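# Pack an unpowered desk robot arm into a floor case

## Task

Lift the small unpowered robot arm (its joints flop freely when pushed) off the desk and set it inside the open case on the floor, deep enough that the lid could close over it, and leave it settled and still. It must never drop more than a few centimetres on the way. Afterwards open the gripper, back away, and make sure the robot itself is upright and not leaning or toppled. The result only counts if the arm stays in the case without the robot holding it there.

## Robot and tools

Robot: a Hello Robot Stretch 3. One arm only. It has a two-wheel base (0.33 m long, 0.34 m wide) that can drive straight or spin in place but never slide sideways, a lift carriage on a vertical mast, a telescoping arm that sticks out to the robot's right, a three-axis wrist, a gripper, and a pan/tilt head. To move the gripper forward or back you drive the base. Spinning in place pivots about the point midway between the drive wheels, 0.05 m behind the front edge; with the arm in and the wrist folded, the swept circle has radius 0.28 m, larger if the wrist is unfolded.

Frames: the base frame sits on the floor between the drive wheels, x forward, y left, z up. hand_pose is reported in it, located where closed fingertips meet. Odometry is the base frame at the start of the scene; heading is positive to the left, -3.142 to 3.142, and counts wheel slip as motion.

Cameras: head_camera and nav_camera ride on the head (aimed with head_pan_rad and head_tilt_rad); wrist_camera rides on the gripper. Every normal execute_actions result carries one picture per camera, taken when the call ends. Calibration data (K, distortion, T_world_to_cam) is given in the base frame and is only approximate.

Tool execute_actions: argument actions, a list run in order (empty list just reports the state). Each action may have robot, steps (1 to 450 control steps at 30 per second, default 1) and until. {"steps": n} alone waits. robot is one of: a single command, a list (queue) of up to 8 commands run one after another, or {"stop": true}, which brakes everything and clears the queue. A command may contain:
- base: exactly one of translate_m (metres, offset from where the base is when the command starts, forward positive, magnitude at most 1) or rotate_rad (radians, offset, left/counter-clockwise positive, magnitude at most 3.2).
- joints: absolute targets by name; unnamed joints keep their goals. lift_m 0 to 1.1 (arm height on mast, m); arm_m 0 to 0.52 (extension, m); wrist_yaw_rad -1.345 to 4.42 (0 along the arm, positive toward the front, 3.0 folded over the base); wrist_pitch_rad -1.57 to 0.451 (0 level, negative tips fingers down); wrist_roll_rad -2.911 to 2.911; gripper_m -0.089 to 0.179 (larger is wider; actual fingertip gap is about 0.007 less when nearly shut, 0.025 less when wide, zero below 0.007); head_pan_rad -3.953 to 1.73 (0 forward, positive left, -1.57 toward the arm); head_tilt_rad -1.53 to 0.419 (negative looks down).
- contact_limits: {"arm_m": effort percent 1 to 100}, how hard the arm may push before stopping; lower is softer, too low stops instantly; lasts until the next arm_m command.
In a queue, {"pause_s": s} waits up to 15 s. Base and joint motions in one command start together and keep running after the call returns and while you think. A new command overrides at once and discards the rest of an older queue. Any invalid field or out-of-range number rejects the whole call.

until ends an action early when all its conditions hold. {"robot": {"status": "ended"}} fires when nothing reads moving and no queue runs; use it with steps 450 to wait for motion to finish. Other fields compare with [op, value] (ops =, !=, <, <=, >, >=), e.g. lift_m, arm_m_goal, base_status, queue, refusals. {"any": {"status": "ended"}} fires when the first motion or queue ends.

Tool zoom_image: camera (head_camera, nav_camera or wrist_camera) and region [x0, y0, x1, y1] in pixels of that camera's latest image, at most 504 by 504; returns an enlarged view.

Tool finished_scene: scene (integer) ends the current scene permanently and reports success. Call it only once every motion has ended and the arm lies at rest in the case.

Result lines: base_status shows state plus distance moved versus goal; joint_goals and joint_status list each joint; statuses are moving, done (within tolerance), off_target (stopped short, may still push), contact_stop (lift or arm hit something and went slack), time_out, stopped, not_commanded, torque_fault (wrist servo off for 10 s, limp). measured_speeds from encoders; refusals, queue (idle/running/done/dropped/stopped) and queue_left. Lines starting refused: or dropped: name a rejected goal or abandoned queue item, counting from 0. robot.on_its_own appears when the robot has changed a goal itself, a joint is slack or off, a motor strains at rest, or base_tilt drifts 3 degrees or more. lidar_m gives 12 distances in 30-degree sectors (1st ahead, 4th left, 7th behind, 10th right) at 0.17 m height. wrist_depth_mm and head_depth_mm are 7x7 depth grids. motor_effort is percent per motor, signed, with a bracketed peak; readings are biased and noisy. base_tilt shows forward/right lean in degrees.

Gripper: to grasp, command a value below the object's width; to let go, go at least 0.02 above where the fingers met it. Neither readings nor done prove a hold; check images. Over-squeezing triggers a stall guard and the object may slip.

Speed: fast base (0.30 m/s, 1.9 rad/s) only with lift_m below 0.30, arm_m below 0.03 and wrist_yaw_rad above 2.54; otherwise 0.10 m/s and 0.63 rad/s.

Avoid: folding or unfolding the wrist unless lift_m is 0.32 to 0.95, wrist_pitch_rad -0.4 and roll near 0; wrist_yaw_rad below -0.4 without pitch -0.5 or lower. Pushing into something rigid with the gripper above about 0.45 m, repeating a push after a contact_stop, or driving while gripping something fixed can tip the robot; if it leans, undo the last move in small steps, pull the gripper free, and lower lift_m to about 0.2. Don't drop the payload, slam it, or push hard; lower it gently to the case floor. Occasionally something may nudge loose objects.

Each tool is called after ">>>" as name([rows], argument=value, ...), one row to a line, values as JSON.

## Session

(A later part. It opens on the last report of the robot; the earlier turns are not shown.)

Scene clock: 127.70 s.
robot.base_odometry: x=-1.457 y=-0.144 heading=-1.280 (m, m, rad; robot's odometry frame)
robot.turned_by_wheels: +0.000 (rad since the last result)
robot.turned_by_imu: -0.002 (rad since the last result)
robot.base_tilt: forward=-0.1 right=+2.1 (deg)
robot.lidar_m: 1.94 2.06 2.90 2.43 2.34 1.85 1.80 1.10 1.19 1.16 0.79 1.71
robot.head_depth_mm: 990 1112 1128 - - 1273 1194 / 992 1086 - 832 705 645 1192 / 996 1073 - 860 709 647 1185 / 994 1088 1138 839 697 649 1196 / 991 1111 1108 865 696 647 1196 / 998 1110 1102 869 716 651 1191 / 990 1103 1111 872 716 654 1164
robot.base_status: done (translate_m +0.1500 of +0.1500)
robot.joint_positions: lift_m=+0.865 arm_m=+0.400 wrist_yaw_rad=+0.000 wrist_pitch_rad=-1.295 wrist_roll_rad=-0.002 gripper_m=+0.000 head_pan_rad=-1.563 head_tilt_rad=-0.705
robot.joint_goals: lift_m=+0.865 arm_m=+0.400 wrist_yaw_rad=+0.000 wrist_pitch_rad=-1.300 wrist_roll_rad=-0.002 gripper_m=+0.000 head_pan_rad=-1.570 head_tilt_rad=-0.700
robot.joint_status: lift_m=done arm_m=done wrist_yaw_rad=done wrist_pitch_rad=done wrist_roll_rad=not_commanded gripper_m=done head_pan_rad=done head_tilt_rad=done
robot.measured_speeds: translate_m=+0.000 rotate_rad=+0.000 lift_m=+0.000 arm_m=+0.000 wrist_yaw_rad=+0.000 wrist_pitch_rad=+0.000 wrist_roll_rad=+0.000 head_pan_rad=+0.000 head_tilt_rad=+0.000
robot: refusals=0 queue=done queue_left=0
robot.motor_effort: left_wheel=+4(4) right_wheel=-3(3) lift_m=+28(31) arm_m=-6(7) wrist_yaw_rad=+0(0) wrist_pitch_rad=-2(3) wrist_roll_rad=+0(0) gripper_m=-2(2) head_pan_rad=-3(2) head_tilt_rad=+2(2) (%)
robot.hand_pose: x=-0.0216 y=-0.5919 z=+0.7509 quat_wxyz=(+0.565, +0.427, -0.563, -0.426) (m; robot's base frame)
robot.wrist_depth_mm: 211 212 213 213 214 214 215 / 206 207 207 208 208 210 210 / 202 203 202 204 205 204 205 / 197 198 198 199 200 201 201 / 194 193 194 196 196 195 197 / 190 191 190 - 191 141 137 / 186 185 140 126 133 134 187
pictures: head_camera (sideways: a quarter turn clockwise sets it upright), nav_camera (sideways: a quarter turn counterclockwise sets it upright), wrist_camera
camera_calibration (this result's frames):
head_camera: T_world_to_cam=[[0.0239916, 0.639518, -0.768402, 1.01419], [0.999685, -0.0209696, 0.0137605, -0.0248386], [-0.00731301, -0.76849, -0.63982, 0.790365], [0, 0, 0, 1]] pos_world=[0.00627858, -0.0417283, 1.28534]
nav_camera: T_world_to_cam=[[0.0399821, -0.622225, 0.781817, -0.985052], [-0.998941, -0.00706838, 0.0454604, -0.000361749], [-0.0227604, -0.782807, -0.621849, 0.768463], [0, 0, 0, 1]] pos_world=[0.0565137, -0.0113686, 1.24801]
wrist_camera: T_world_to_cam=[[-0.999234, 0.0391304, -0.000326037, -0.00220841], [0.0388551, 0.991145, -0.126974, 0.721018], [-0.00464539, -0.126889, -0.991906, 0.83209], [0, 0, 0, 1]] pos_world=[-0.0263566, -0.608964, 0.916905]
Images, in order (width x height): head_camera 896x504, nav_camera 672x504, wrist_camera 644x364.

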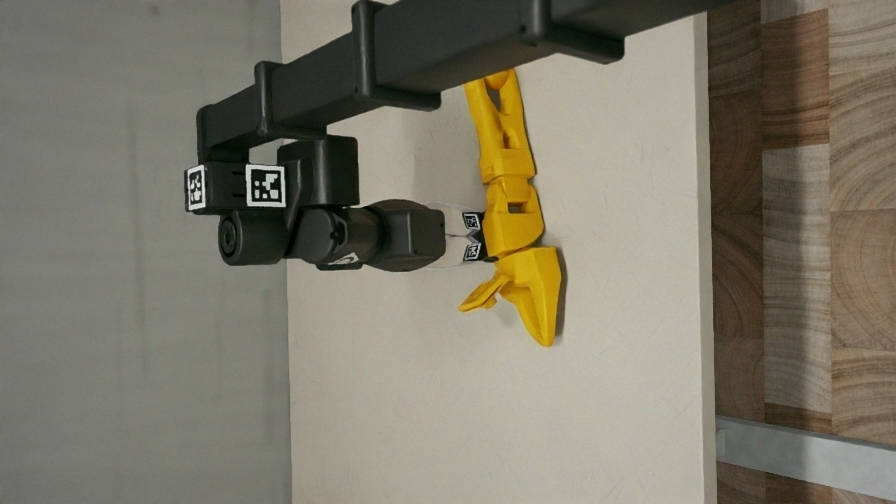

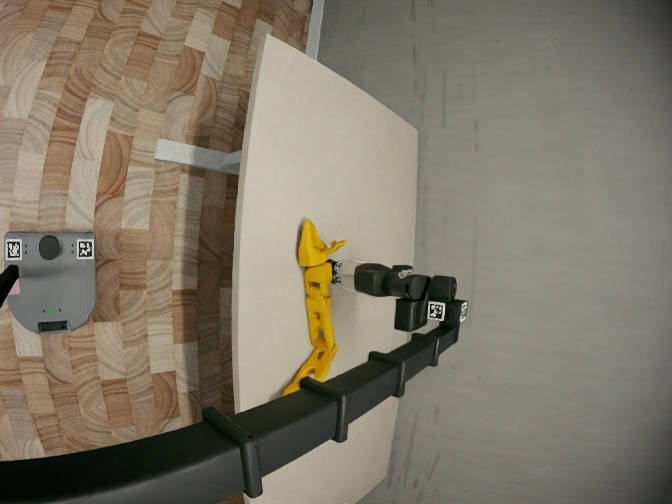

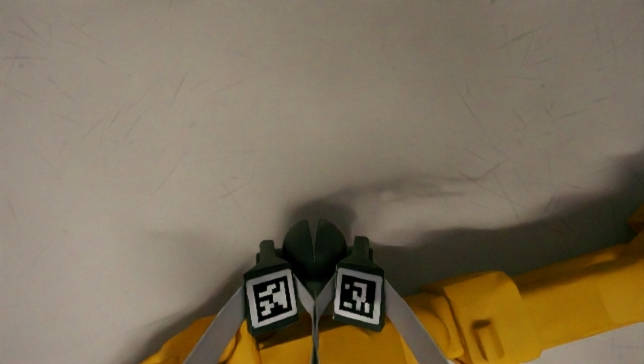

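>>> execute_actions([
  {"robot":[{"joints":{"lift_m":0.93,"arm_m":0.405,"head_pan_rad":-1.75}},{"base":{"translate_m":0.14}},{"joints":{"lift_m":0.865}},{"base":{"translate_m":-0.15}}],"steps":450,"until":{"robot":{"status":"ended"}}},
])

Scene clock: 149.80 s.
robot.base_odometry: x=-1.460 y=-0.134 heading=-1.280 (m, m, rad; robot's odometry frame)
robot.turned_by_wheels: +0.000 (rad since the last result)
robot.turned_by_imu: -0.003 (rad since the last result)
robot.base_tilt: forward=-0.1 right=+2.1 (deg)
robot.lidar_m: 1.95 2.07 2.91 2.42 2.34 1.84 1.79 1.09 1.19 1.16 0.80 1.71
robot.head_depth_mm: 1056 1201 1083 878 - - - / 1043 1174 1086 - - 1305 1187 / 1023 1146 1183 - 708 1291 1190 / 1007 1097 1015 862 713 645 1194 / 993 1078 - 843 695 647 1189 / 977 1076 1107 869 697 634 1199 / 957 1069 1108 872 716 624 1193
robot.base_status: done (translate_m -0.1500 of -0.1500)
robot.joint_positions: lift_m=+0.865 arm_m=+0.405 wrist_yaw_rad=+0.000 wrist_pitch_rad=-1.298 wrist_roll_rad=-0.002 gripper_m=+0.000 head_pan_rad=-1.743 head_tilt_rad=-0.705
robot.joint_goals: lift_m=+0.865 arm_m=+0.405 wrist_yaw_rad=+0.000 wrist_pitch_rad=-1.300 wrist_roll_rad=-0.002 gripper_m=+0.000 head_pan_rad=-1.750 head_tilt_rad=-0.700
robot.joint_status: lift_m=done arm_m=done wrist_yaw_rad=done wrist_pitch_rad=done wrist_roll_rad=not_commanded gripper_m=done head_pan_rad=done head_tilt_rad=done
robot.measured_speeds: translate_m=+0.000 rotate_rad=+0.000 lift_m=+0.000 arm_m=+0.000 wrist_yaw_rad=+0.000 wrist_pitch_rad=+0.000 wrist_roll_rad=+0.000 head_pan_rad=+0.000 head_tilt_rad=+0.000
robot: refusals=0 queue=done queue_left=0
robot.motor_effort: left_wheel=+3(9) right_wheel=-2(6) lift_m=+29(49) arm_m=+3(7) wrist_yaw_rad=+0(1) wrist_pitch_rad=-1(2) wrist_roll_rad=+0(0) gripper_m=-2(2) head_pan_rad=-2(14) head_tilt_rad=+2(2) (%)
robot.hand_pose: x=-0.0216 y=-0.5955 z=+0.7508 quat_wxyz=(+0.564, +0.428, -0.562, -0.427) (m; robot's base frame)
robot.wrist_depth_mm: 210 210 213 212 214 214 214 / 205 205 206 206 210 209 209 / 202 201 202 203 204 205 206 / 197 197 197 199 200 200 201 / 193 194 194 197 196 196 196 / 189 189 190 - 192 150 136 / 185 186 141 129 134 134 135
pictures: head_camera (sideways: a quarter turn clockwise sets it upright), nav_camera (sideways: a quarter turn counterclockwise sets it upright), wrist_camera
camera_calibration (this result's frames):
head_camera: T_world_to_cam=[[0.137826, 0.624949, -0.768403, 1.0135], [0.979866, -0.19918, 0.0137605, -0.0247177], [-0.144451, -0.754828, -0.639819, 0.7912], [0, 0, 0, 1]] pos_world=[-0.00117713, -0.0410893, 1.28534]
nav_camera: T_world_to_cam=[[-0.0717922, -0.61936, 0.781817, -0.984371], [-0.984142, 0.17146, 0.0454604, -0.000452025], [-0.162207, -0.766155, -0.621848, 0.769313], [0, 0, 0, 1]] pos_world=[0.0536726, -0.0201899, 1.24801]
wrist_camera: T_world_to_cam=[[-0.999234, 0.0391293, -0.000209789, -0.00215546], [0.0388531, 0.991516, -0.124044, 0.722596], [-0.00464575, -0.123957, -0.992277, 0.833533], [0, 0, 0, 1]] pos_world=[-0.0263565, -0.613058, 0.916729]
Images, in order (width x height): head_camera 896x504, nav_camera 672x504, wrist_camera 644x364.

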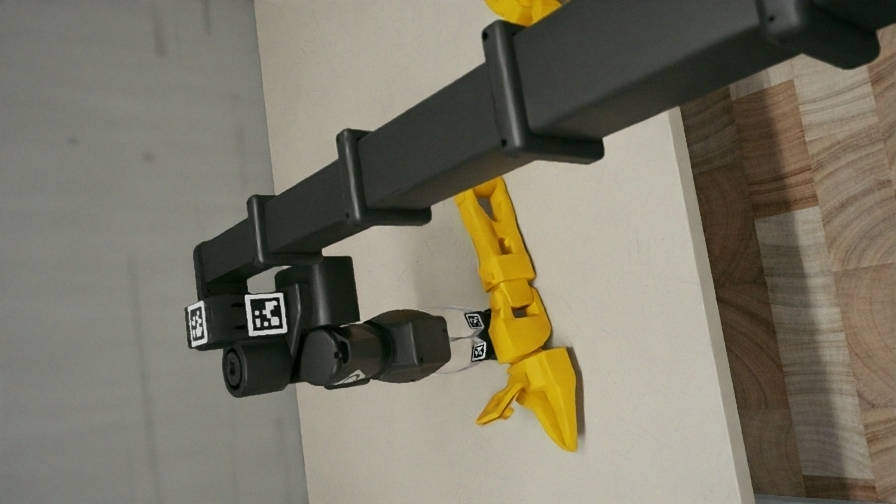

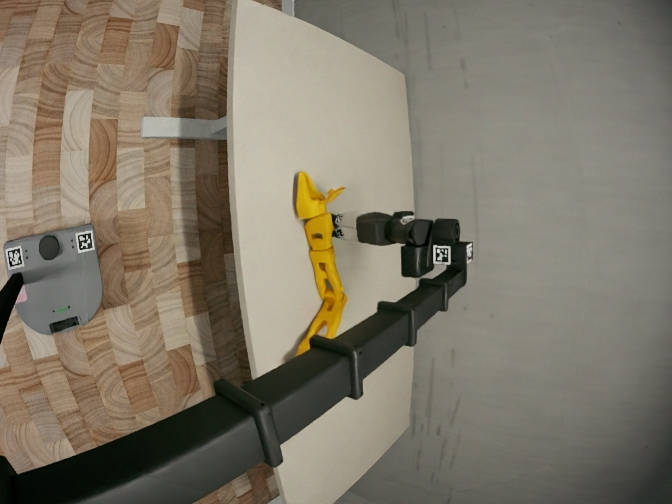

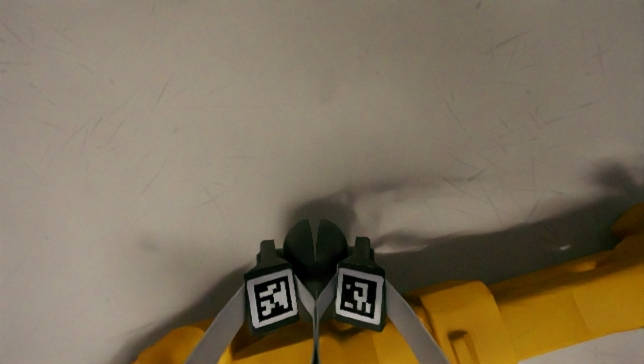

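>>> execute_actions([
  {"robot":[{"joints":{"lift_m":0.98,"arm_m":0.42}},{"joints":{"wrist_pitch_rad":-1.57,"wrist_roll_rad":1.57,"gripper_m":0.13}}],"steps":450,"until":{"robot":{"status":"ended"}}},
])

Scene clock: 161.73 s.
robot.base_odometry: x=-1.460 y=-0.134 heading=-1.280 (m, m, rad; robot's odometry frame)
robot.turned_by_wheels: +0.000 (rad since the last result)
robot.turned_by_imu: -0.002 (rad since the last result)
robot.base_tilt: forward=-0.1 right=+2.1 (deg)
robot.lidar_m: 1.95 2.07 2.91 2.42 2.34 1.84 1.79 1.09 1.19 1.16 0.80 1.71
robot.head_depth_mm: 1064 1155 - 810 677 1327 1179 / 1035 - - 858 706 1305 1191 / 1004 - 1091 861 706 1288 1188 / 968 1148 1052 861 712 646 1193 / - - 1061 867 700 648 1197 / 950 1084 1059 867 697 636 1196 / 957 1062 1112 869 716 623 1203
robot.base_status: done (translate_m -0.1500 of -0.1500)
robot.joint_positions: lift_m=+0.980 arm_m=+0.420 wrist_yaw_rad=+0.000 wrist_pitch_rad=-1.560 wrist_roll_rad=+1.566 gripper_m=+0.130 head_pan_rad=-1.743 head_tilt_rad=-0.705
robot.joint_goals: lift_m=+0.980 arm_m=+0.420 wrist_yaw_rad=+0.000 wrist_pitch_rad=-1.570 wrist_roll_rad=+1.570 gripper_m=+0.130 head_pan_rad=-1.750 head_tilt_rad=-0.700
robot.joint_status: lift_m=done arm_m=done wrist_yaw_rad=done wrist_pitch_rad=done wrist_roll_rad=done gripper_m=done head_pan_rad=done head_tilt_rad=done
robot.measured_speeds: translate_m=+0.000 rotate_rad=+0.000 lift_m=+0.000 arm_m=+0.000 wrist_yaw_rad=+0.000 wrist_pitch_rad=+0.000 wrist_roll_rad=+0.000 head_pan_rad=+0.000 head_tilt_rad=+0.000
robot: refusals=0 queue=done queue_left=0
robot.motor_effort: left_wheel=+3(3) right_wheel=-2(1) lift_m=+46(52) arm_m=+4(3) wrist_yaw_rad=+1(1) wrist_pitch_rad=-4(5) wrist_roll_rad=+2(3) gripper_m=+1(83) head_pan_rad=-2(3) head_tilt_rad=+2(2) (%)
robot.hand_pose: x=-0.0215 y=-0.5430 z=+0.8619 quat_wxyz=(+0.002, +0.001, -0.711, -0.704) (m; robot's base frame)
robot.wrist_depth_mm: 282 279 281 280 279 282 940 / 285 285 289 285 286 287 - / 295 293 294 289 291 293 - / 304 301 300 297 300 301 - / 307 309 306 253 306 - - / 318 - 316 258 316 - - / 325 327 328 224 323 326 -
pictures: head_camera (sideways: a quarter turn clockwise sets it upright), nav_camera (sideways: a quarter turn counterclockwise sets it upright), wrist_camera
camera_calibration (this result's frames):
head_camera: T_world_to_cam=[[0.137841, 0.624946, -0.768403, 1.0135], [0.979861, -0.199204, 0.0137605, -0.0247177], [-0.144469, -0.754825, -0.639819, 0.7912], [0, 0, 0, 1]] pos_world=[-0.00117815, -0.0410891, 1.28534]
nav_camera: T_world_to_cam=[[-0.0718076, -0.619358, 0.781818, -0.984371], [-0.984137, 0.171484, 0.0454604, -0.000452051], [-0.162226, -0.766152, -0.621848, 0.769313], [0, 0, 0, 1]] pos_world=[0.0536721, -0.0201911, 1.24801]
wrist_camera: T_world_to_cam=[[0.0352564, 0.999378, -0.000106475, 0.539468], [0.988589, -0.0348602, 0.146551, -0.0857637], [0.146457, -0.00527214, -0.989203, 1.01538], [0, 0, 0, 1]] pos_world=[-0.0829445, -0.536769, 1.01705]
Images, in order (width x height): head_camera 896x504, nav_camera 672x504, wrist_camera 644x364.

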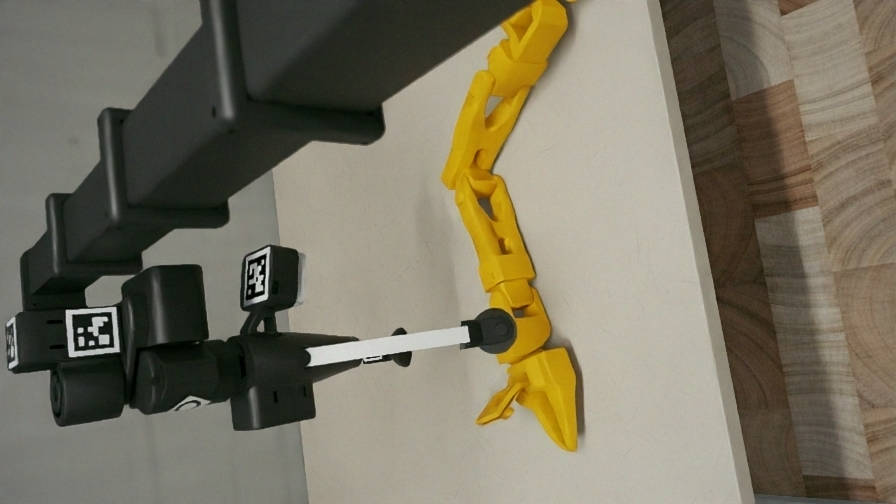

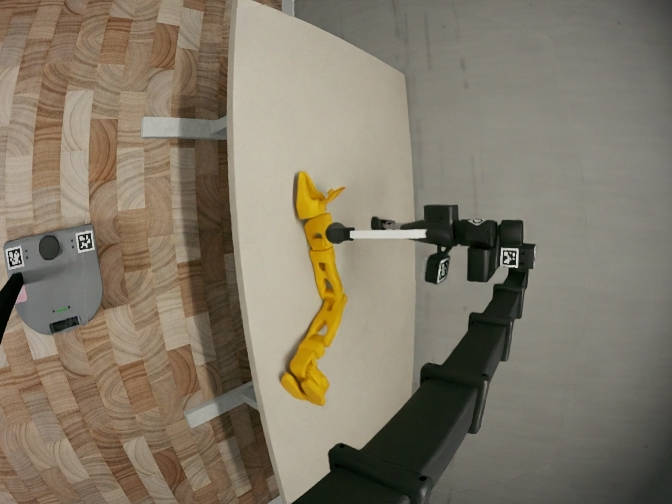

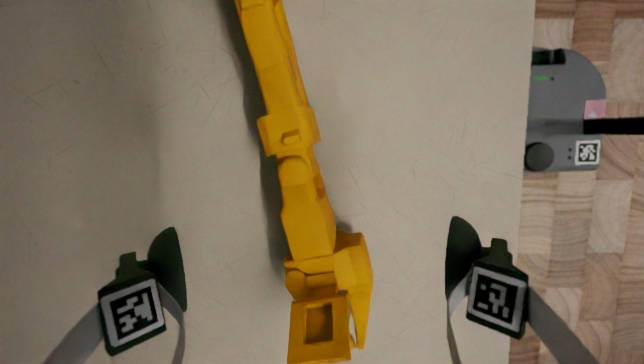

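>>> execute_actions([
  {"robot":[{"base":{"translate_m":-0.07},"joints":{"arm_m":0.44,"wrist_roll_rad":1.34,"gripper_m":0.10}},{"joints":{"lift_m":0.868}},{"joints":{"gripper_m":0.0}}],"steps":450,"until":{"robot":{"status":"ended"}}},
])

>>> execute_actions([
  {"robot":[{"joints":{"arm_m":0.515,"wrist_roll_rad":0.6}}],"steps":450,"until":{"robot":{"status":"ended"}}},
])

Scene clock: 187.47 s.
robot.base_odometry: x=-1.480 y=-0.067 heading=-1.280 (m, m, rad; robot's odometry frame)
robot.turned_by_wheels: +0.000 (rad since the last result)
robot.turned_by_imu: -0.002 (rad since the last result)
robot.base_tilt: forward=-0.1 right=+2.1 (deg)
robot.lidar_m: 2.01 2.14 3.03 2.36 2.32 1.77 1.72 1.04 1.19 1.16 0.83 1.71
robot.head_depth_mm: 1058 1190 1084 880 - - - / 1035 1166 1092 - - 1316 1192 / 1023 1147 1185 740 693 1274 1195 / 1002 1098 - 836 708 645 1189 / 987 1075 - 841 701 635 1193 / 975 1063 1105 856 695 635 1201 / 952 1062 1105 869 683 621 1192
robot.base_status: done (translate_m -0.0700 of -0.0700)
robot.joint_positions: lift_m=+0.868 arm_m=+0.440 wrist_yaw_rad=+0.000 wrist_pitch_rad=-1.558 wrist_roll_rad=+1.343 gripper_m=+0.001 head_pan_rad=-1.743 head_tilt_rad=-0.705
robot.joint_goals: lift_m=+0.868 arm_m=+0.440 wrist_yaw_rad=+0.000 wrist_pitch_rad=-1.570 wrist_roll_rad=+1.340 gripper_m=+0.000 head_pan_rad=-1.750 head_tilt_rad=-0.700
robot.joint_status: lift_m=done arm_m=done wrist_yaw_rad=done wrist_pitch_rad=done wrist_roll_rad=done gripper_m=done head_pan_rad=done head_tilt_rad=done
robot.measured_speeds: translate_m=+0.000 rotate_rad=+0.000 lift_m=+0.000 arm_m=+0.000 wrist_yaw_rad=+0.000 wrist_pitch_rad=+0.000 wrist_roll_rad=+0.000 head_pan_rad=+0.000 head_tilt_rad=+0.000
robot: refusals=0 queue=done queue_left=0
robot.motor_effort: left_wheel=+4(5) right_wheel=-2(5) lift_m=+33(45) arm_m=+2(2) wrist_yaw_rad=+0(0) wrist_pitch_rad=-5(6) wrist_roll_rad=-1(0) gripper_m=-15(91) head_pan_rad=-3(2) head_tilt_rad=+2(2) (%)
robot.hand_pose: x=-0.0216 y=-0.5635 z=+0.7504 quat_wxyz=(+0.081, +0.080, -0.706, -0.698) (m; robot's base frame)
robot.wrist_depth_mm: 175 175 175 118 174 174 174 / 179 178 178 115 178 178 177 / 182 182 182 119 182 181 181 / 187 186 187 126 186 185 185 / 192 192 190 129 190 191 189 / 196 196 - 133 194 195 195 / 200 200 201 139 201 199 199
pictures: head_camera (sideways: a quarter turn clockwise sets it upright), nav_camera (sideways: a quarter turn counterclockwise sets it upright), wrist_camera
camera_calibration (this result's frames):
head_camera: T_world_to_cam=[[0.137855, 0.62494, -0.768404, 1.0135], [0.979857, -0.199227, 0.0137606, -0.0247178], [-0.144487, -0.754823, -0.639817, 0.791198], [0, 0, 0, 1]] pos_world=[-0.00117911, -0.041089, 1.28534]
nav_camera: T_world_to_cam=[[-0.0718215, -0.619355, 0.781819, -0.984373], [-0.984133, 0.171507, 0.0454604, -0.000452074], [-0.162244, -0.766149, -0.621846, 0.76931], [0, 0, 0, 1]] pos_world=[0.0536716, -0.0201923, 1.24801]
wrist_camera: T_world_to_cam=[[-0.187225, 0.982316, -0.00153396, 0.546657], [0.972024, 0.185488, 0.144096, 0.0555623], [0.141833, 0.0254874, -0.989562, 0.922436], [0, 0, 0, 1]] pos_world=[-0.0824917, -0.570807, 0.905641]
Images, in order (width x height): head_camera 896x504, nav_camera 672x504, wrist_camera 644x364.

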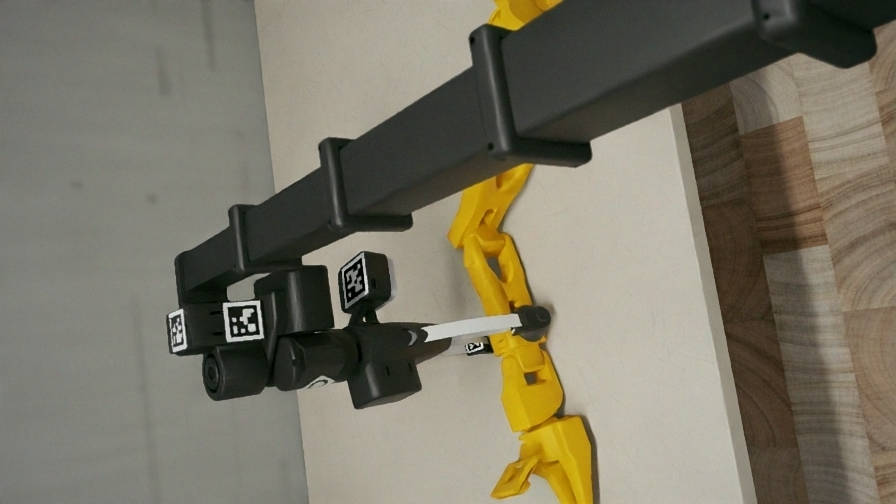

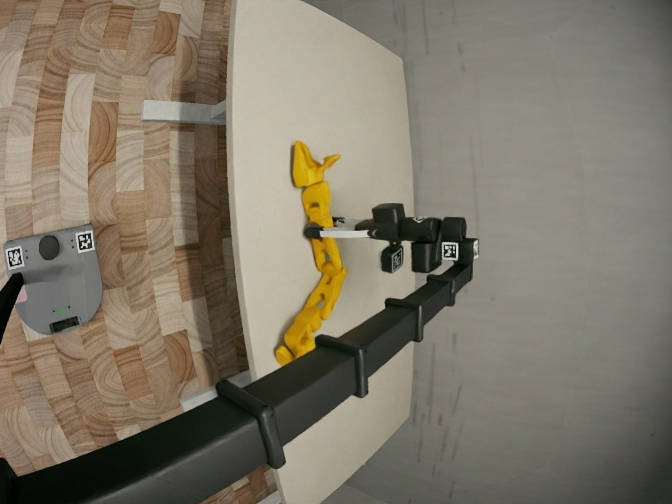

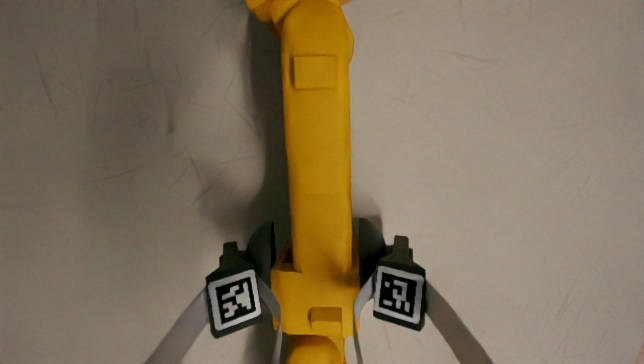

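Scene clock: 189.07 s.
robot.base_odometry: x=-1.480 y=-0.067 heading=-1.280 (m, m, rad; robot's odometry frame)
robot.turned_by_wheels: +0.000 (rad since the last result)
robot.turned_by_imu: +0.000 (rad since the last result)
robot.base_tilt: forward=-0.1 right=+2.0 (deg)
robot.lidar_m: 2.02 2.15 3.00 2.36 2.32 1.77 1.72 1.03 1.18 1.16 0.83 1.71
robot.head_depth_mm: 1052 1194 1084 870 - - - / 1035 1164 1092 - - 1309 1183 / 1020 1144 - - 690 1277 1191 / 1001 1092 1054 837 714 647 1196 / 993 - 1039 817 713 635 1193 / 968 1062 1105 868 692 635 1203 / 959 1067 1117 871 699 623 1204
robot.base_status: done (translate_m -0.0700 of -0.0700)
robot.joint_positions: lift_m=+0.868 arm_m=+0.515 wrist_yaw_rad=-0.002 wrist_pitch_rad=-1.571 wrist_roll_rad=+0.606 gripper_m=+0.001 head_pan_rad=-1.743 head_tilt_rad=-0.705
robot.joint_goals: lift_m=+0.868 arm_m=+0.515 wrist_yaw_rad=+0.000 wrist_pitch_rad=-1.570 wrist_roll_rad=+0.600 gripper_m=+0.000 head_pan_rad=-1.750 head_tilt_rad=-0.700
robot.joint_status: lift_m=done arm_m=done wrist_yaw_rad=done wrist_pitch_rad=done wrist_roll_rad=done gripper_m=done head_pan_rad=done head_tilt_rad=done
robot.measured_speeds: translate_m=+0.000 rotate_rad=+0.000 lift_m=+0.000 arm_m=+0.000 wrist_yaw_rad=+0.000 wrist_pitch_rad=+0.000 wrist_roll_rad=+0.000 head_pan_rad=+0.000 head_tilt_rad=+0.000
robot: refusals=0 queue=done queue_left=0
robot.motor_effort: left_wheel=+3(3) right_wheel=-2(2) lift_m=+33(33) arm_m=+3(3) wrist_yaw_rad=+3(11) wrist_pitch_rad=+0(5) wrist_roll_rad=-2(12) gripper_m=-16(16) head_pan_rad=-2(2) head_tilt_rad=+2(2) (%)
robot.hand_pose: x=-0.0216 y=-0.6355 z=+0.7506 quat_wxyz=(+0.327, +0.327, -0.626, -0.627) (m; robot's base frame)
robot.wrist_depth_mm: 173 173 174 125 159 176 178 / 177 177 177 119 179 180 181 / 181 181 181 121 184 184 184 / 185 185 186 128 187 189 188 / 189 189 189 131 191 192 193 / 193 194 - 134 195 197 198 / 198 198 200 139 201 202 203
pictures: head_camera (sideways: a quarter turn clockwise sets it upright), nav_camera (sideways: a quarter turn counterclockwise sets it upright), wrist_camera
camera_calibration (this result's frames):
head_camera: T_world_to_cam=[[0.137879, 0.624927, -0.768411, 1.01351], [0.979849, -0.199265, 0.0137609, -0.0247181], [-0.144518, -0.754824, -0.639809, 0.791188], [0, 0, 0, 1]] pos_world=[-0.00118076, -0.0410889, 1.28534]
nav_camera: T_world_to_cam=[[-0.0718446, -0.619344, 0.781825, -0.984381], [-0.984127, 0.171546, 0.0454604, -0.000452111], [-0.162275, -0.766149, -0.621838, 0.7693], [0, 0, 0, 1]] pos_world=[0.0536707, -0.0201947, 1.24801]
wrist_camera: T_world_to_cam=[[-0.79709, 0.603768, 0.0105815, 0.354506], [0.598485, 0.787541, 0.14695, 0.44125], [0.0803902, 0.123465, -0.989087, 0.985116], [0, 0, 0, 1]] pos_world=[-0.0607021, -0.683169, 0.905773]
Images, in order (width x height): head_camera 896x504, nav_camera 672x504, wrist_camera 644x364.

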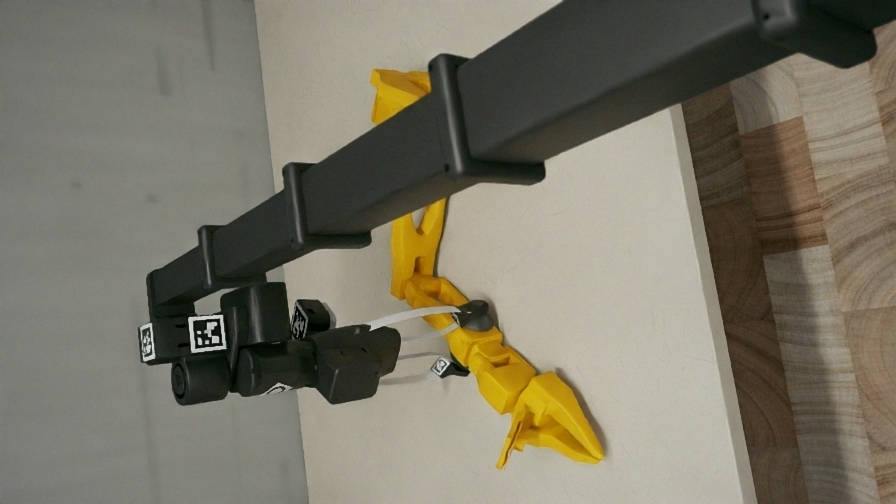

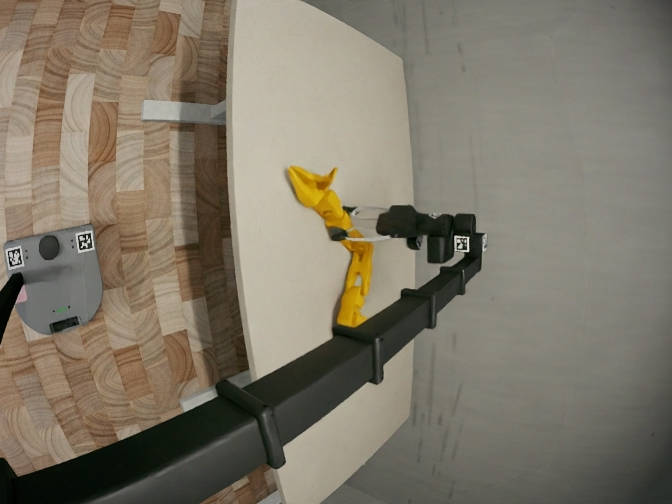

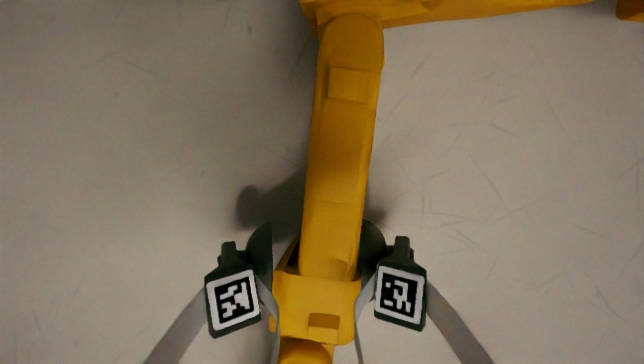

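>>> execute_actions([
  {"robot":[{"joints":{"wrist_roll_rad":0.3,"head_pan_rad":-1.9}},{"joints":{"wrist_roll_rad":0.0}},{"joints":{"wrist_roll_rad":-0.3}}],"steps":450,"until":{"robot":{"status":"ended"}}},
])

Scene clock: 196.43 s.
robot.base_odometry: x=-1.480 y=-0.067 heading=-1.280 (m, m, rad; robot's odometry frame)
robot.turned_by_wheels: +0.000 (rad since the last result)
robot.turned_by_imu: -0.002 (rad since the last result)
robot.base_tilt: forward=-0.1 right=+2.0 (deg)
robot.lidar_m: 2.02 2.14 3.02 2.36 2.32 1.77 1.72 1.03 1.19 1.16 0.83 1.70
robot.head_depth_mm: 1160 1282 1086 852 725 - - / 1114 1256 1083 857 - - 1146 / 1078 1209 1085 917 - 1316 1191 / 1046 1170 1139 - 691 1280 1199 / 1016 1112 - 863 698 648 1188 / 986 1054 1058 864 681 621 1199 / 952 - - 832 716 610 1201
robot.base_status: done (translate_m -0.0700 of -0.0700)
robot.joint_positions: lift_m=+0.868 arm_m=+0.515 wrist_yaw_rad=-0.001 wrist_pitch_rad=-1.568 wrist_roll_rad=-0.299 gripper_m=+0.001 head_pan_rad=-1.893 head_tilt_rad=-0.705
robot.joint_goals: lift_m=+0.868 arm_m=+0.515 wrist_yaw_rad=+0.000 wrist_pitch_rad=-1.570 wrist_roll_rad=-0.300 gripper_m=+0.000 head_pan_rad=-1.900 head_tilt_rad=-0.700
robot.joint_status: lift_m=done arm_m=done wrist_yaw_rad=done wrist_pitch_rad=done wrist_roll_rad=done gripper_m=done head_pan_rad=done head_tilt_rad=done
robot.measured_speeds: translate_m=+0.000 rotate_rad=+0.000 lift_m=+0.000 arm_m=+0.000 wrist_yaw_rad=+0.000 wrist_pitch_rad=+0.000 wrist_roll_rad=+0.000 head_pan_rad=+0.000 head_tilt_rad=+0.000
robot: refusals=0 queue=done queue_left=0
robot.motor_effort: left_wheel=+2(3) right_wheel=-1(2) lift_m=+34(33) arm_m=+4(4) wrist_yaw_rad=+1(9) wrist_pitch_rad=-1(1) wrist_roll_rad=-1(10) gripper_m=-16(17) head_pan_rad=-2(15) head_tilt_rad=+2(2) (%)
robot.hand_pose: x=-0.0216 y=-0.6363 z=+0.7506 quat_wxyz=(+0.569, +0.568, -0.420, -0.420) (m; robot's base frame)
robot.wrist_depth_mm: 172 173 174 124 149 148 138 / 176 176 178 118 180 181 182 / 179 180 181 121 184 186 187 / 182 184 185 128 188 190 191 / 187 189 188 132 192 193 195 / 192 192 - 135 197 198 198 / 195 196 199 139 201 203 206
pictures: head_camera (sideways: a quarter turn clockwise sets it upright), nav_camera (sideways: a quarter turn counterclockwise sets it upright), wrist_camera
camera_calibration (this result's frames):
head_camera: T_world_to_cam=[[0.229629, 0.59734, -0.768411, 1.01295], [0.93912, -0.343314, 0.0137609, -0.0244696], [-0.255587, -0.72479, -0.639809, 0.791865], [0, 0, 0, 1]] pos_world=[-0.00723335, -0.0395415, 1.28534]
nav_camera: T_world_to_cam=[[-0.163502, -0.601678, 0.781825, -0.983822], [-0.947488, 0.316545, 0.0454604, -0.00067561], [-0.274835, -0.733337, -0.621838, 0.769987], [0, 0, 0, 1]] pos_world=[0.0501227, -0.0270703, 1.24801]
wrist_camera: T_world_to_cam=[[-0.966873, -0.255024, 0.0109239, -0.195356], [-0.250804, 0.95709, 0.145175, 0.532836], [-0.0474783, 0.137626, -0.989346, 0.991606], [0, 0, 0, 1]] pos_world=[-0.00816795, -0.696263, 0.905821]
Images, in order (width x height): head_camera 896x504, nav_camera 672x504, wrist_camera 644x364.

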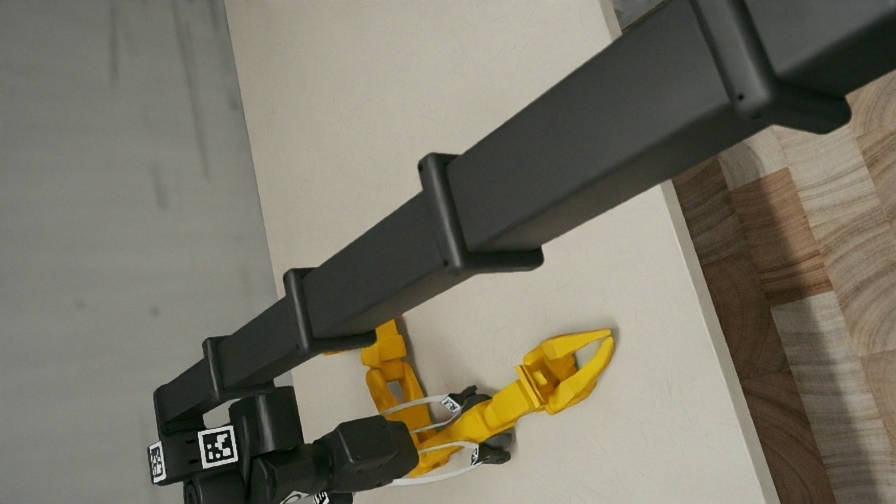

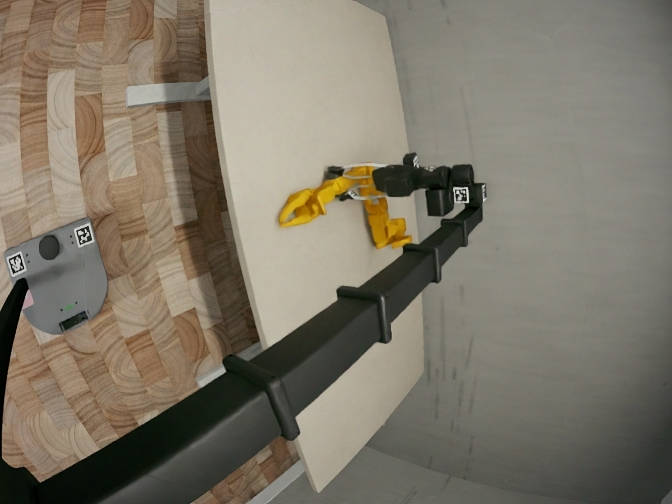

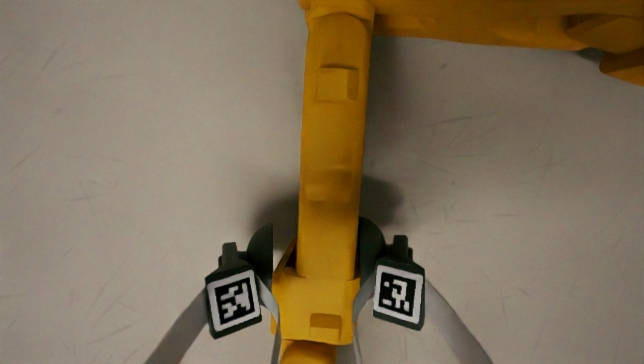

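>>> execute_actions([
  {"robot":[{"joints":{"wrist_roll_rad":-1.0,"arm_m":0.43,"head_pan_rad":-1.5}},{"base":{"translate_m":0.15},"joints":{"wrist_roll_rad":-1.57,"arm_m":0.38}}],"steps":450,"until":{"robot":{"status":"ended"}}},
])

Scene clock: 228.63 s.
robot.base_odometry: x=-1.437 y=-0.211 heading=-1.280 (m, m, rad; robot's odometry frame)
robot.turned_by_wheels: +0.000 (rad since the last result)
robot.turned_by_imu: -0.003 (rad since the last result)
robot.base_tilt: forward=-0.1 right=+2.1 (deg)
robot.lidar_m: 1.86 1.99 2.79 2.48 2.39 1.92 1.87 1.15 1.19 1.16 0.76 1.71
robot.head_depth_mm: 977 1092 - 806 661 643 1183 / 983 1064 - 858 671 643 1193 / 986 1081 - 812 677 646 1180 / 1001 1113 1094 804 691 645 1184 / 1003 1114 1106 847 699 648 1189 / 1004 1125 1103 869 713 651 1171 / 1011 1135 1107 869 717 1289 1198
robot.base_status: done (translate_m +0.1500 of +0.1500)
robot.joint_positions: lift_m=+0.868 arm_m=+0.380 wrist_yaw_rad=-0.002 wrist_pitch_rad=-1.559 wrist_roll_rad=-1.565 gripper_m=+0.001 head_pan_rad=-1.507 head_tilt_rad=-0.705
robot.joint_goals: lift_m=+0.868 arm_m=+0.380 wrist_yaw_rad=+0.000 wrist_pitch_rad=-1.570 wrist_roll_rad=-1.570 gripper_m=+0.000 head_pan_rad=-1.500 head_tilt_rad=-0.700
robot.joint_status: lift_m=done arm_m=done wrist_yaw_rad=done wrist_pitch_rad=done wrist_roll_rad=done gripper_m=done head_pan_rad=done head_tilt_rad=done
robot.measured_speeds: translate_m=+0.000 rotate_rad=+0.000 lift_m=+0.000 arm_m=+0.000 wrist_yaw_rad=+0.000 wrist_pitch_rad=+0.000 wrist_roll_rad=+0.000 head_pan_rad=+0.000 head_tilt_rad=+0.000
robot: refusals=0 queue=done queue_left=0
robot.motor_effort: left_wheel=+2(10) right_wheel=-1(5) lift_m=+32(33) arm_m=-4(6) wrist_yaw_rad=+3(10) wrist_pitch_rad=-5(6) wrist_roll_rad=-2(11) gripper_m=-16(17) head_pan_rad=+3(23) head_tilt_rad=+2(2) (%)
robot.hand_pose: x=-0.0213 y=-0.5043 z=+0.7504 quat_wxyz=(+0.711, +0.703, -0.002, -0.003) (m; robot's base frame)
robot.wrist_depth_mm: 169 170 171 172 124 115 110 / 173 174 176 121 180 158 118 / 176 178 180 122 185 187 160 / 180 182 184 129 188 191 194 / 185 187 188 133 194 196 199 / 927 191 - 136 198 200 203 / 966 195 200 140 204 206 211
pictures: head_camera (sideways: a quarter turn clockwise sets it upright), nav_camera (sideways: a quarter turn counterclockwise sets it upright), wrist_camera
camera_calibration (this result's frames):
head_camera: T_world_to_cam=[[-0.0120155, 0.639832, -0.768421, 1.01444], [0.999282, 0.0352927, 0.0137613, -0.0248372], [0.0359246, -0.767704, -0.639797, 0.790072], [0, 0, 0, 1]] pos_world=[0.00862539, -0.0416527, 1.28534]
nav_camera: T_world_to_cam=[[0.0749153, -0.618968, 0.781835, -0.985289], [-0.996962, -0.0632427, 0.0454604, -0.000373806], [0.0213068, -0.782866, -0.621826, 0.768164], [0, 0, 0, 1]] pos_world=[0.0570734, -0.00851655, 1.24801]
wrist_camera: T_world_to_cam=[[-0.0472733, -0.998663, 0.0209107, -0.524356], [-0.987843, 0.0498442, 0.147245, -0.0682345], [-0.148091, -0.0136957, -0.988879, 0.894438], [0, 0, 0, 1]] pos_world=[0.0402652, -0.508004, 0.905503]
Images, in order (width x height): head_camera 896x504, nav_camera 672x504, wrist_camera 644x364.

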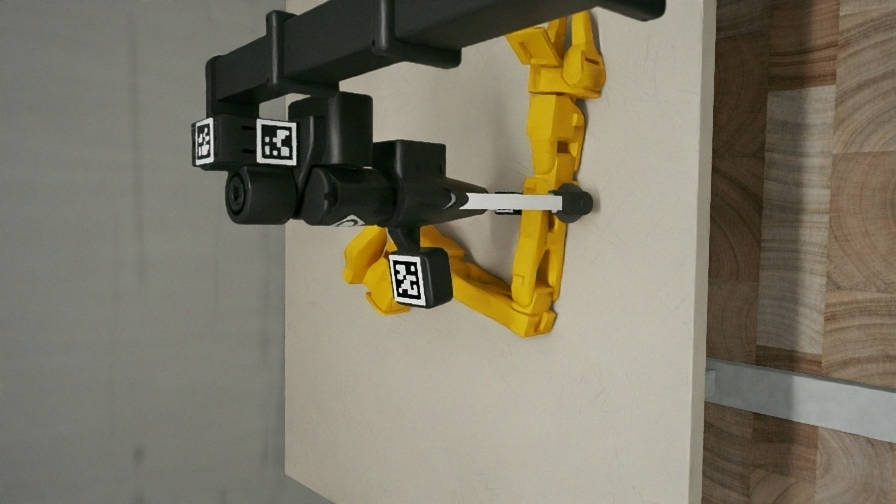

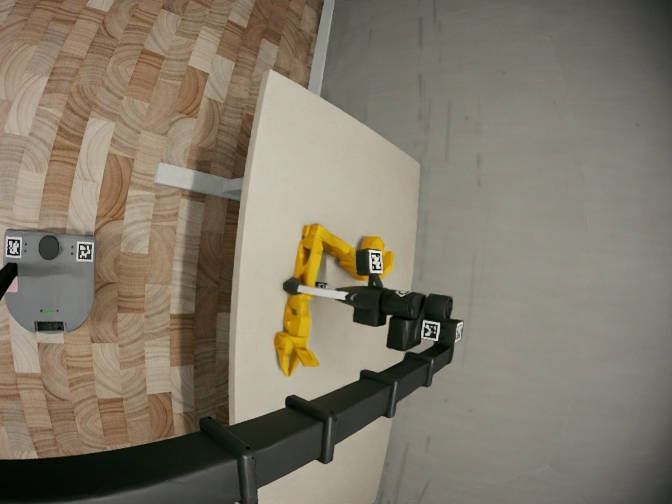

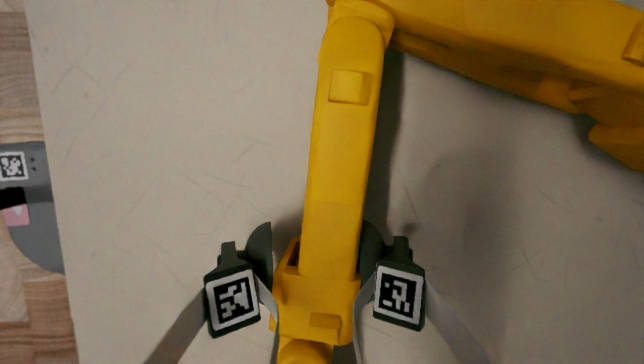

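>>> execute_actions([
  {"robot":[{"base":{"translate_m":0.12},"joints":{"arm_m":0.43}}],"steps":450,"until":{"robot":{"status":"ended"}}},
])

Scene clock: 235.60 s.
robot.base_odometry: x=-1.403 y=-0.326 heading=-1.280 (m, m, rad; robot's odometry frame)
robot.turned_by_wheels: +0.000 (rad since the last result)
robot.turned_by_imu: -0.002 (rad since the last result)
robot.base_tilt: forward=-0.1 right=+2.1 (deg)
robot.lidar_m: 1.75 1.85 2.61 3.59 2.50 2.05 1.99 1.25 1.20 0.73 0.74 1.72
robot.head_depth_mm: 985 1089 - - 695 641 1183 / 985 1074 1008 855 690 644 1183 / 987 1073 - 836 711 647 1188 / 1006 1111 1139 827 710 650 1187 / 1002 1131 1093 839 714 1261 1177 / 1009 1136 1108 870 712 1288 1195 / 1015 1134 1295 897 716 1295 1199
robot.base_status: done (translate_m +0.1200 of +0.1200)
robot.joint_positions: lift_m=+0.868 arm_m=+0.430 wrist_yaw_rad=-0.002 wrist_pitch_rad=-1.559 wrist_roll_rad=-1.565 gripper_m=+0.001 head_pan_rad=-1.507 head_tilt_rad=-0.705
robot.joint_goals: lift_m=+0.868 arm_m=+0.430 wrist_yaw_rad=+0.000 wrist_pitch_rad=-1.570 wrist_roll_rad=-1.570 gripper_m=+0.000 head_pan_rad=-1.500 head_tilt_rad=-0.700
robot.joint_status: lift_m=done arm_m=done wrist_yaw_rad=done wrist_pitch_rad=done wrist_roll_rad=done gripper_m=done head_pan_rad=done head_tilt_rad=done
robot.measured_speeds: translate_m=+0.000 rotate_rad=+0.000 lift_m=+0.000 arm_m=+0.000 wrist_yaw_rad=+0.000 wrist_pitch_rad=+0.000 wrist_roll_rad=+0.000 head_pan_rad=+0.000 head_tilt_rad=+0.000
robot: refusals=0 queue=done queue_left=0
robot.motor_effort: left_wheel=+1(6) right_wheel=-2(2) lift_m=+33(32) arm_m=+4(3) wrist_yaw_rad=+2(3) wrist_pitch_rad=-5(5) wrist_roll_rad=-2(2) gripper_m=-16(16) head_pan_rad=+3(2) head_tilt_rad=+2(2) (%)
robot.hand_pose: x=-0.0213 y=-0.5535 z=+0.7504 quat_wxyz=(+0.711, +0.703, -0.002, -0.003) (m; robot's base frame)
robot.wrist_depth_mm: 168 170 171 172 125 115 110 / 172 174 176 120 179 158 118 / 175 177 180 122 184 186 160 / 180 182 184 129 189 190 193 / 184 186 188 132 193 195 198 / 189 191 - 136 198 202 204 / 194 195 200 139 205 207 209
pictures: head_camera (sideways: a quarter turn clockwise sets it upright), nav_camera (sideways: a quarter turn counterclockwise sets it upright), wrist_camera
camera_calibration (this result's frames):
head_camera: T_world_to_cam=[[-0.0120179, 0.639832, -0.768421, 1.01444], [0.999282, 0.0352965, 0.0137613, -0.0248372], [0.0359275, -0.767704, -0.639797, 0.790072], [0, 0, 0, 1]] pos_world=[0.00862555, -0.0416527, 1.28534]
nav_camera: T_world_to_cam=[[0.0749176, -0.618968, 0.781835, -0.985289], [-0.996962, -0.0632465, 0.0454604, -0.000373808], [0.0213098, -0.782866, -0.621826, 0.768164], [0, 0, 0, 1]] pos_world=[0.0570734, -0.00851636, 1.24801]
wrist_camera: T_world_to_cam=[[-0.0472813, -0.998678, 0.0201436, -0.572945], [-0.987843, 0.049739, 0.147282, -0.0658689], [-0.14809, -0.012935, -0.988889, 0.894209], [0, 0, 0, 1]] pos_world=[0.0402654, -0.557345, 0.905516]
Images, in order (width x height): head_camera 896x504, nav_camera 672x504, wrist_camera 644x364.

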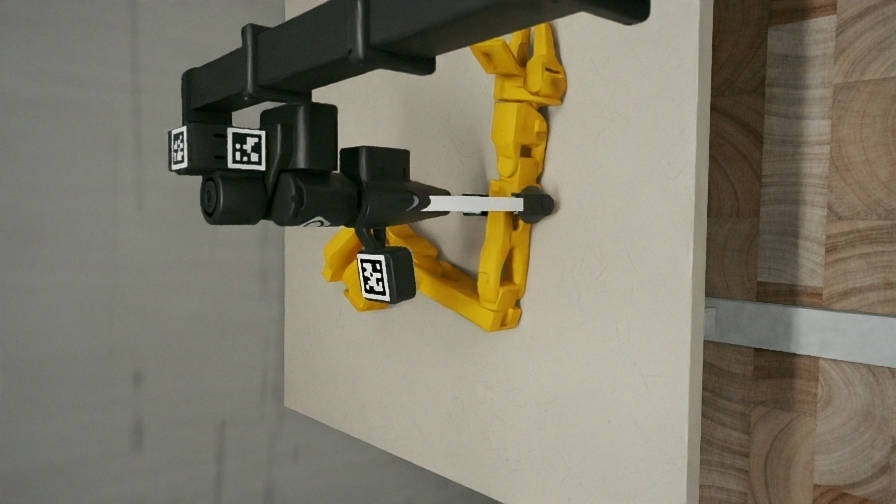

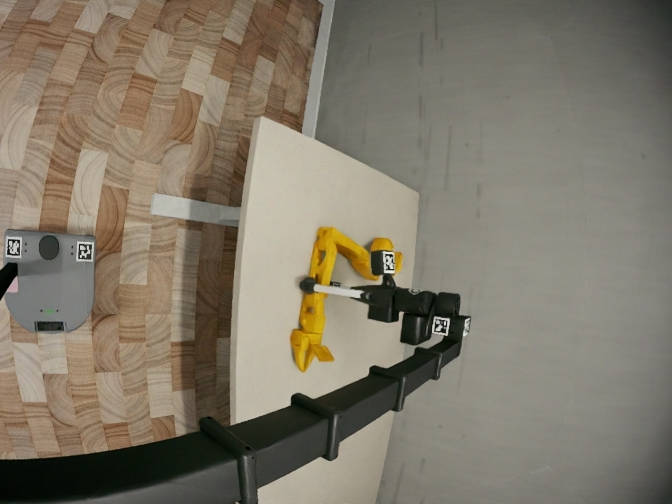

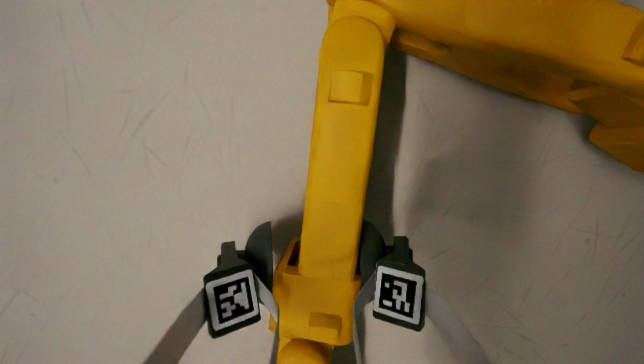

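>>> execute_actions([
  {"robot":[{"joints":{"gripper_m":0.10}},{"joints":{"lift_m":1.05,"gripper_m":0.179,"arm_m":0.47}}],"steps":450,"until":{"robot":{"status":"ended"}}},
])

Scene clock: 246.80 s.
robot.base_odometry: x=-1.403 y=-0.326 heading=-1.280 (m, m, rad; robot's odometry frame)
robot.turned_by_wheels: +0.000 (rad since the last result)
robot.turned_by_imu: -0.002 (rad since the last result)
robot.base_tilt: forward=-0.1 right=+2.0 (deg)
robot.lidar_m: 1.75 1.86 2.62 3.59 2.49 2.05 1.99 1.25 1.20 0.73 0.74 1.72
robot.head_depth_mm: 990 1100 1082 852 697 640 1184 / 1019 1112 1084 857 691 643 1187 / - 1146 1095 833 709 644 1193 / 998 1156 1097 822 711 649 1187 / 1003 1134 1101 867 713 1258 1171 / 1013 1131 1103 868 715 1293 1204 / 1011 1135 1290 898 715 1296 1205
robot.base_status: done (translate_m +0.1200 of +0.1200)
robot.joint_positions: lift_m=+1.050 arm_m=+0.470 wrist_yaw_rad=-0.002 wrist_pitch_rad=-1.560 wrist_roll_rad=-1.567 gripper_m=+0.179 head_pan_rad=-1.507 head_tilt_rad=-0.705
robot.joint_goals: lift_m=+1.050 arm_m=+0.470 wrist_yaw_rad=+0.000 wrist_pitch_rad=-1.570 wrist_roll_rad=-1.570 gripper_m=+0.179 head_pan_rad=-1.500 head_tilt_rad=-0.700
robot.joint_status: lift_m=done arm_m=done wrist_yaw_rad=done wrist_pitch_rad=done wrist_roll_rad=done gripper_m=done head_pan_rad=done head_tilt_rad=done
robot.measured_speeds: translate_m=+0.000 rotate_rad=+0.000 lift_m=+0.000 arm_m=+0.000 wrist_yaw_rad=+0.000 wrist_pitch_rad=+0.000 wrist_roll_rad=+0.000 head_pan_rad=+0.000 head_tilt_rad=+0.000
robot: refusals=0 queue=done queue_left=0
robot.motor_effort: left_wheel=+2(2) right_wheel=-1(1) lift_m=+47(52) arm_m=+4(2) wrist_yaw_rad=+3(2) wrist_pitch_rad=-4(5) wrist_roll_rad=-1(2) gripper_m=+0(86) head_pan_rad=+3(3) head_tilt_rad=+2(2) (%)
robot.hand_pose: x=-0.0213 y=-0.5933 z=+0.9319 quat_wxyz=(+0.711, +0.704, -0.002, -0.002) (m; robot's base frame)
robot.wrist_depth_mm: 982 341 346 345 350 354 359 / - 346 350 299 358 295 365 / - 355 358 362 304 303 377 / - 363 369 372 378 377 388 / - 372 373 380 385 389 399 / - 380 382 389 394 400 408 / - 392 353 403 409 414 419
pictures: head_camera (sideways: a quarter turn clockwise sets it upright), nav_camera (sideways: a quarter turn counterclockwise sets it upright), wrist_camera
camera_calibration (this result's frames):
head_camera: T_world_to_cam=[[-0.0120176, 0.639826, -0.768426, 1.01445], [0.999282, 0.0352967, 0.0137616, -0.0248375], [0.0359279, -0.767709, -0.639791, 0.790064], [0, 0, 0, 1]] pos_world=[0.00862557, -0.0416529, 1.28534]
nav_camera: T_world_to_cam=[[0.0749173, -0.618962, 0.78184, -0.985296], [-0.996962, -0.0632462, 0.0454604, -0.000373803], [0.0213102, -0.782871, -0.621819, 0.768156], [0, 0, 0, 1]] pos_world=[0.0570735, -0.00851679, 1.24801]
wrist_camera: T_world_to_cam=[[-0.0456521, -0.998769, 0.0193954, -0.61567], [-0.987921, 0.0480173, 0.147332, -0.0916973], [-0.148082, -0.0124351, -0.988897, 1.07351], [0, 0, 0, 1]] pos_world=[0.0402711, -0.59716, 1.08704]
Images, in order (width x height): head_camera 896x504, nav_camera 672x504, wrist_camera 644x364.

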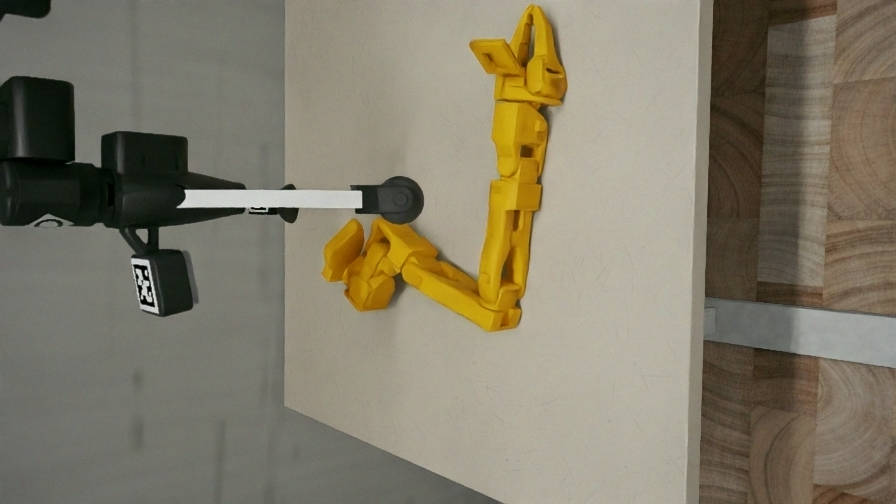

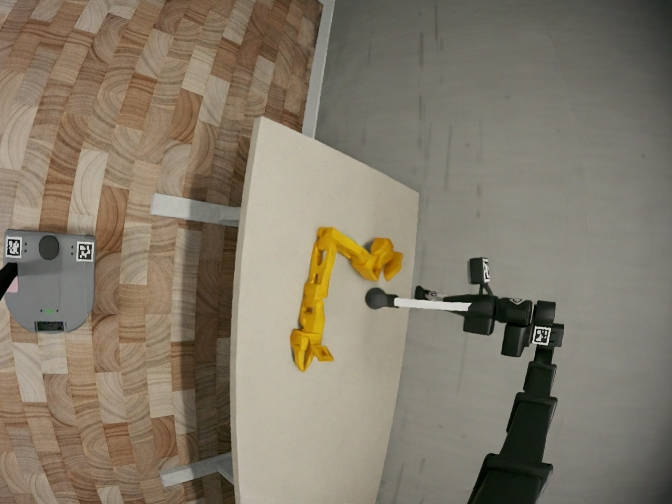

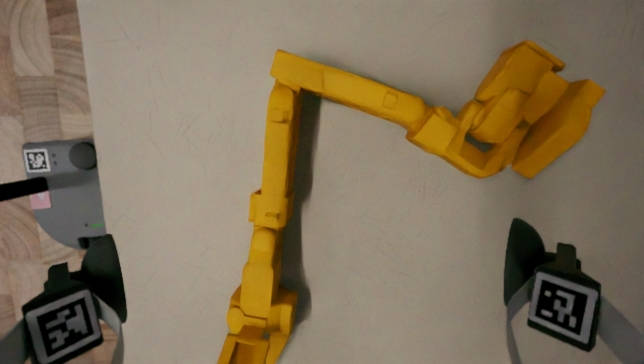

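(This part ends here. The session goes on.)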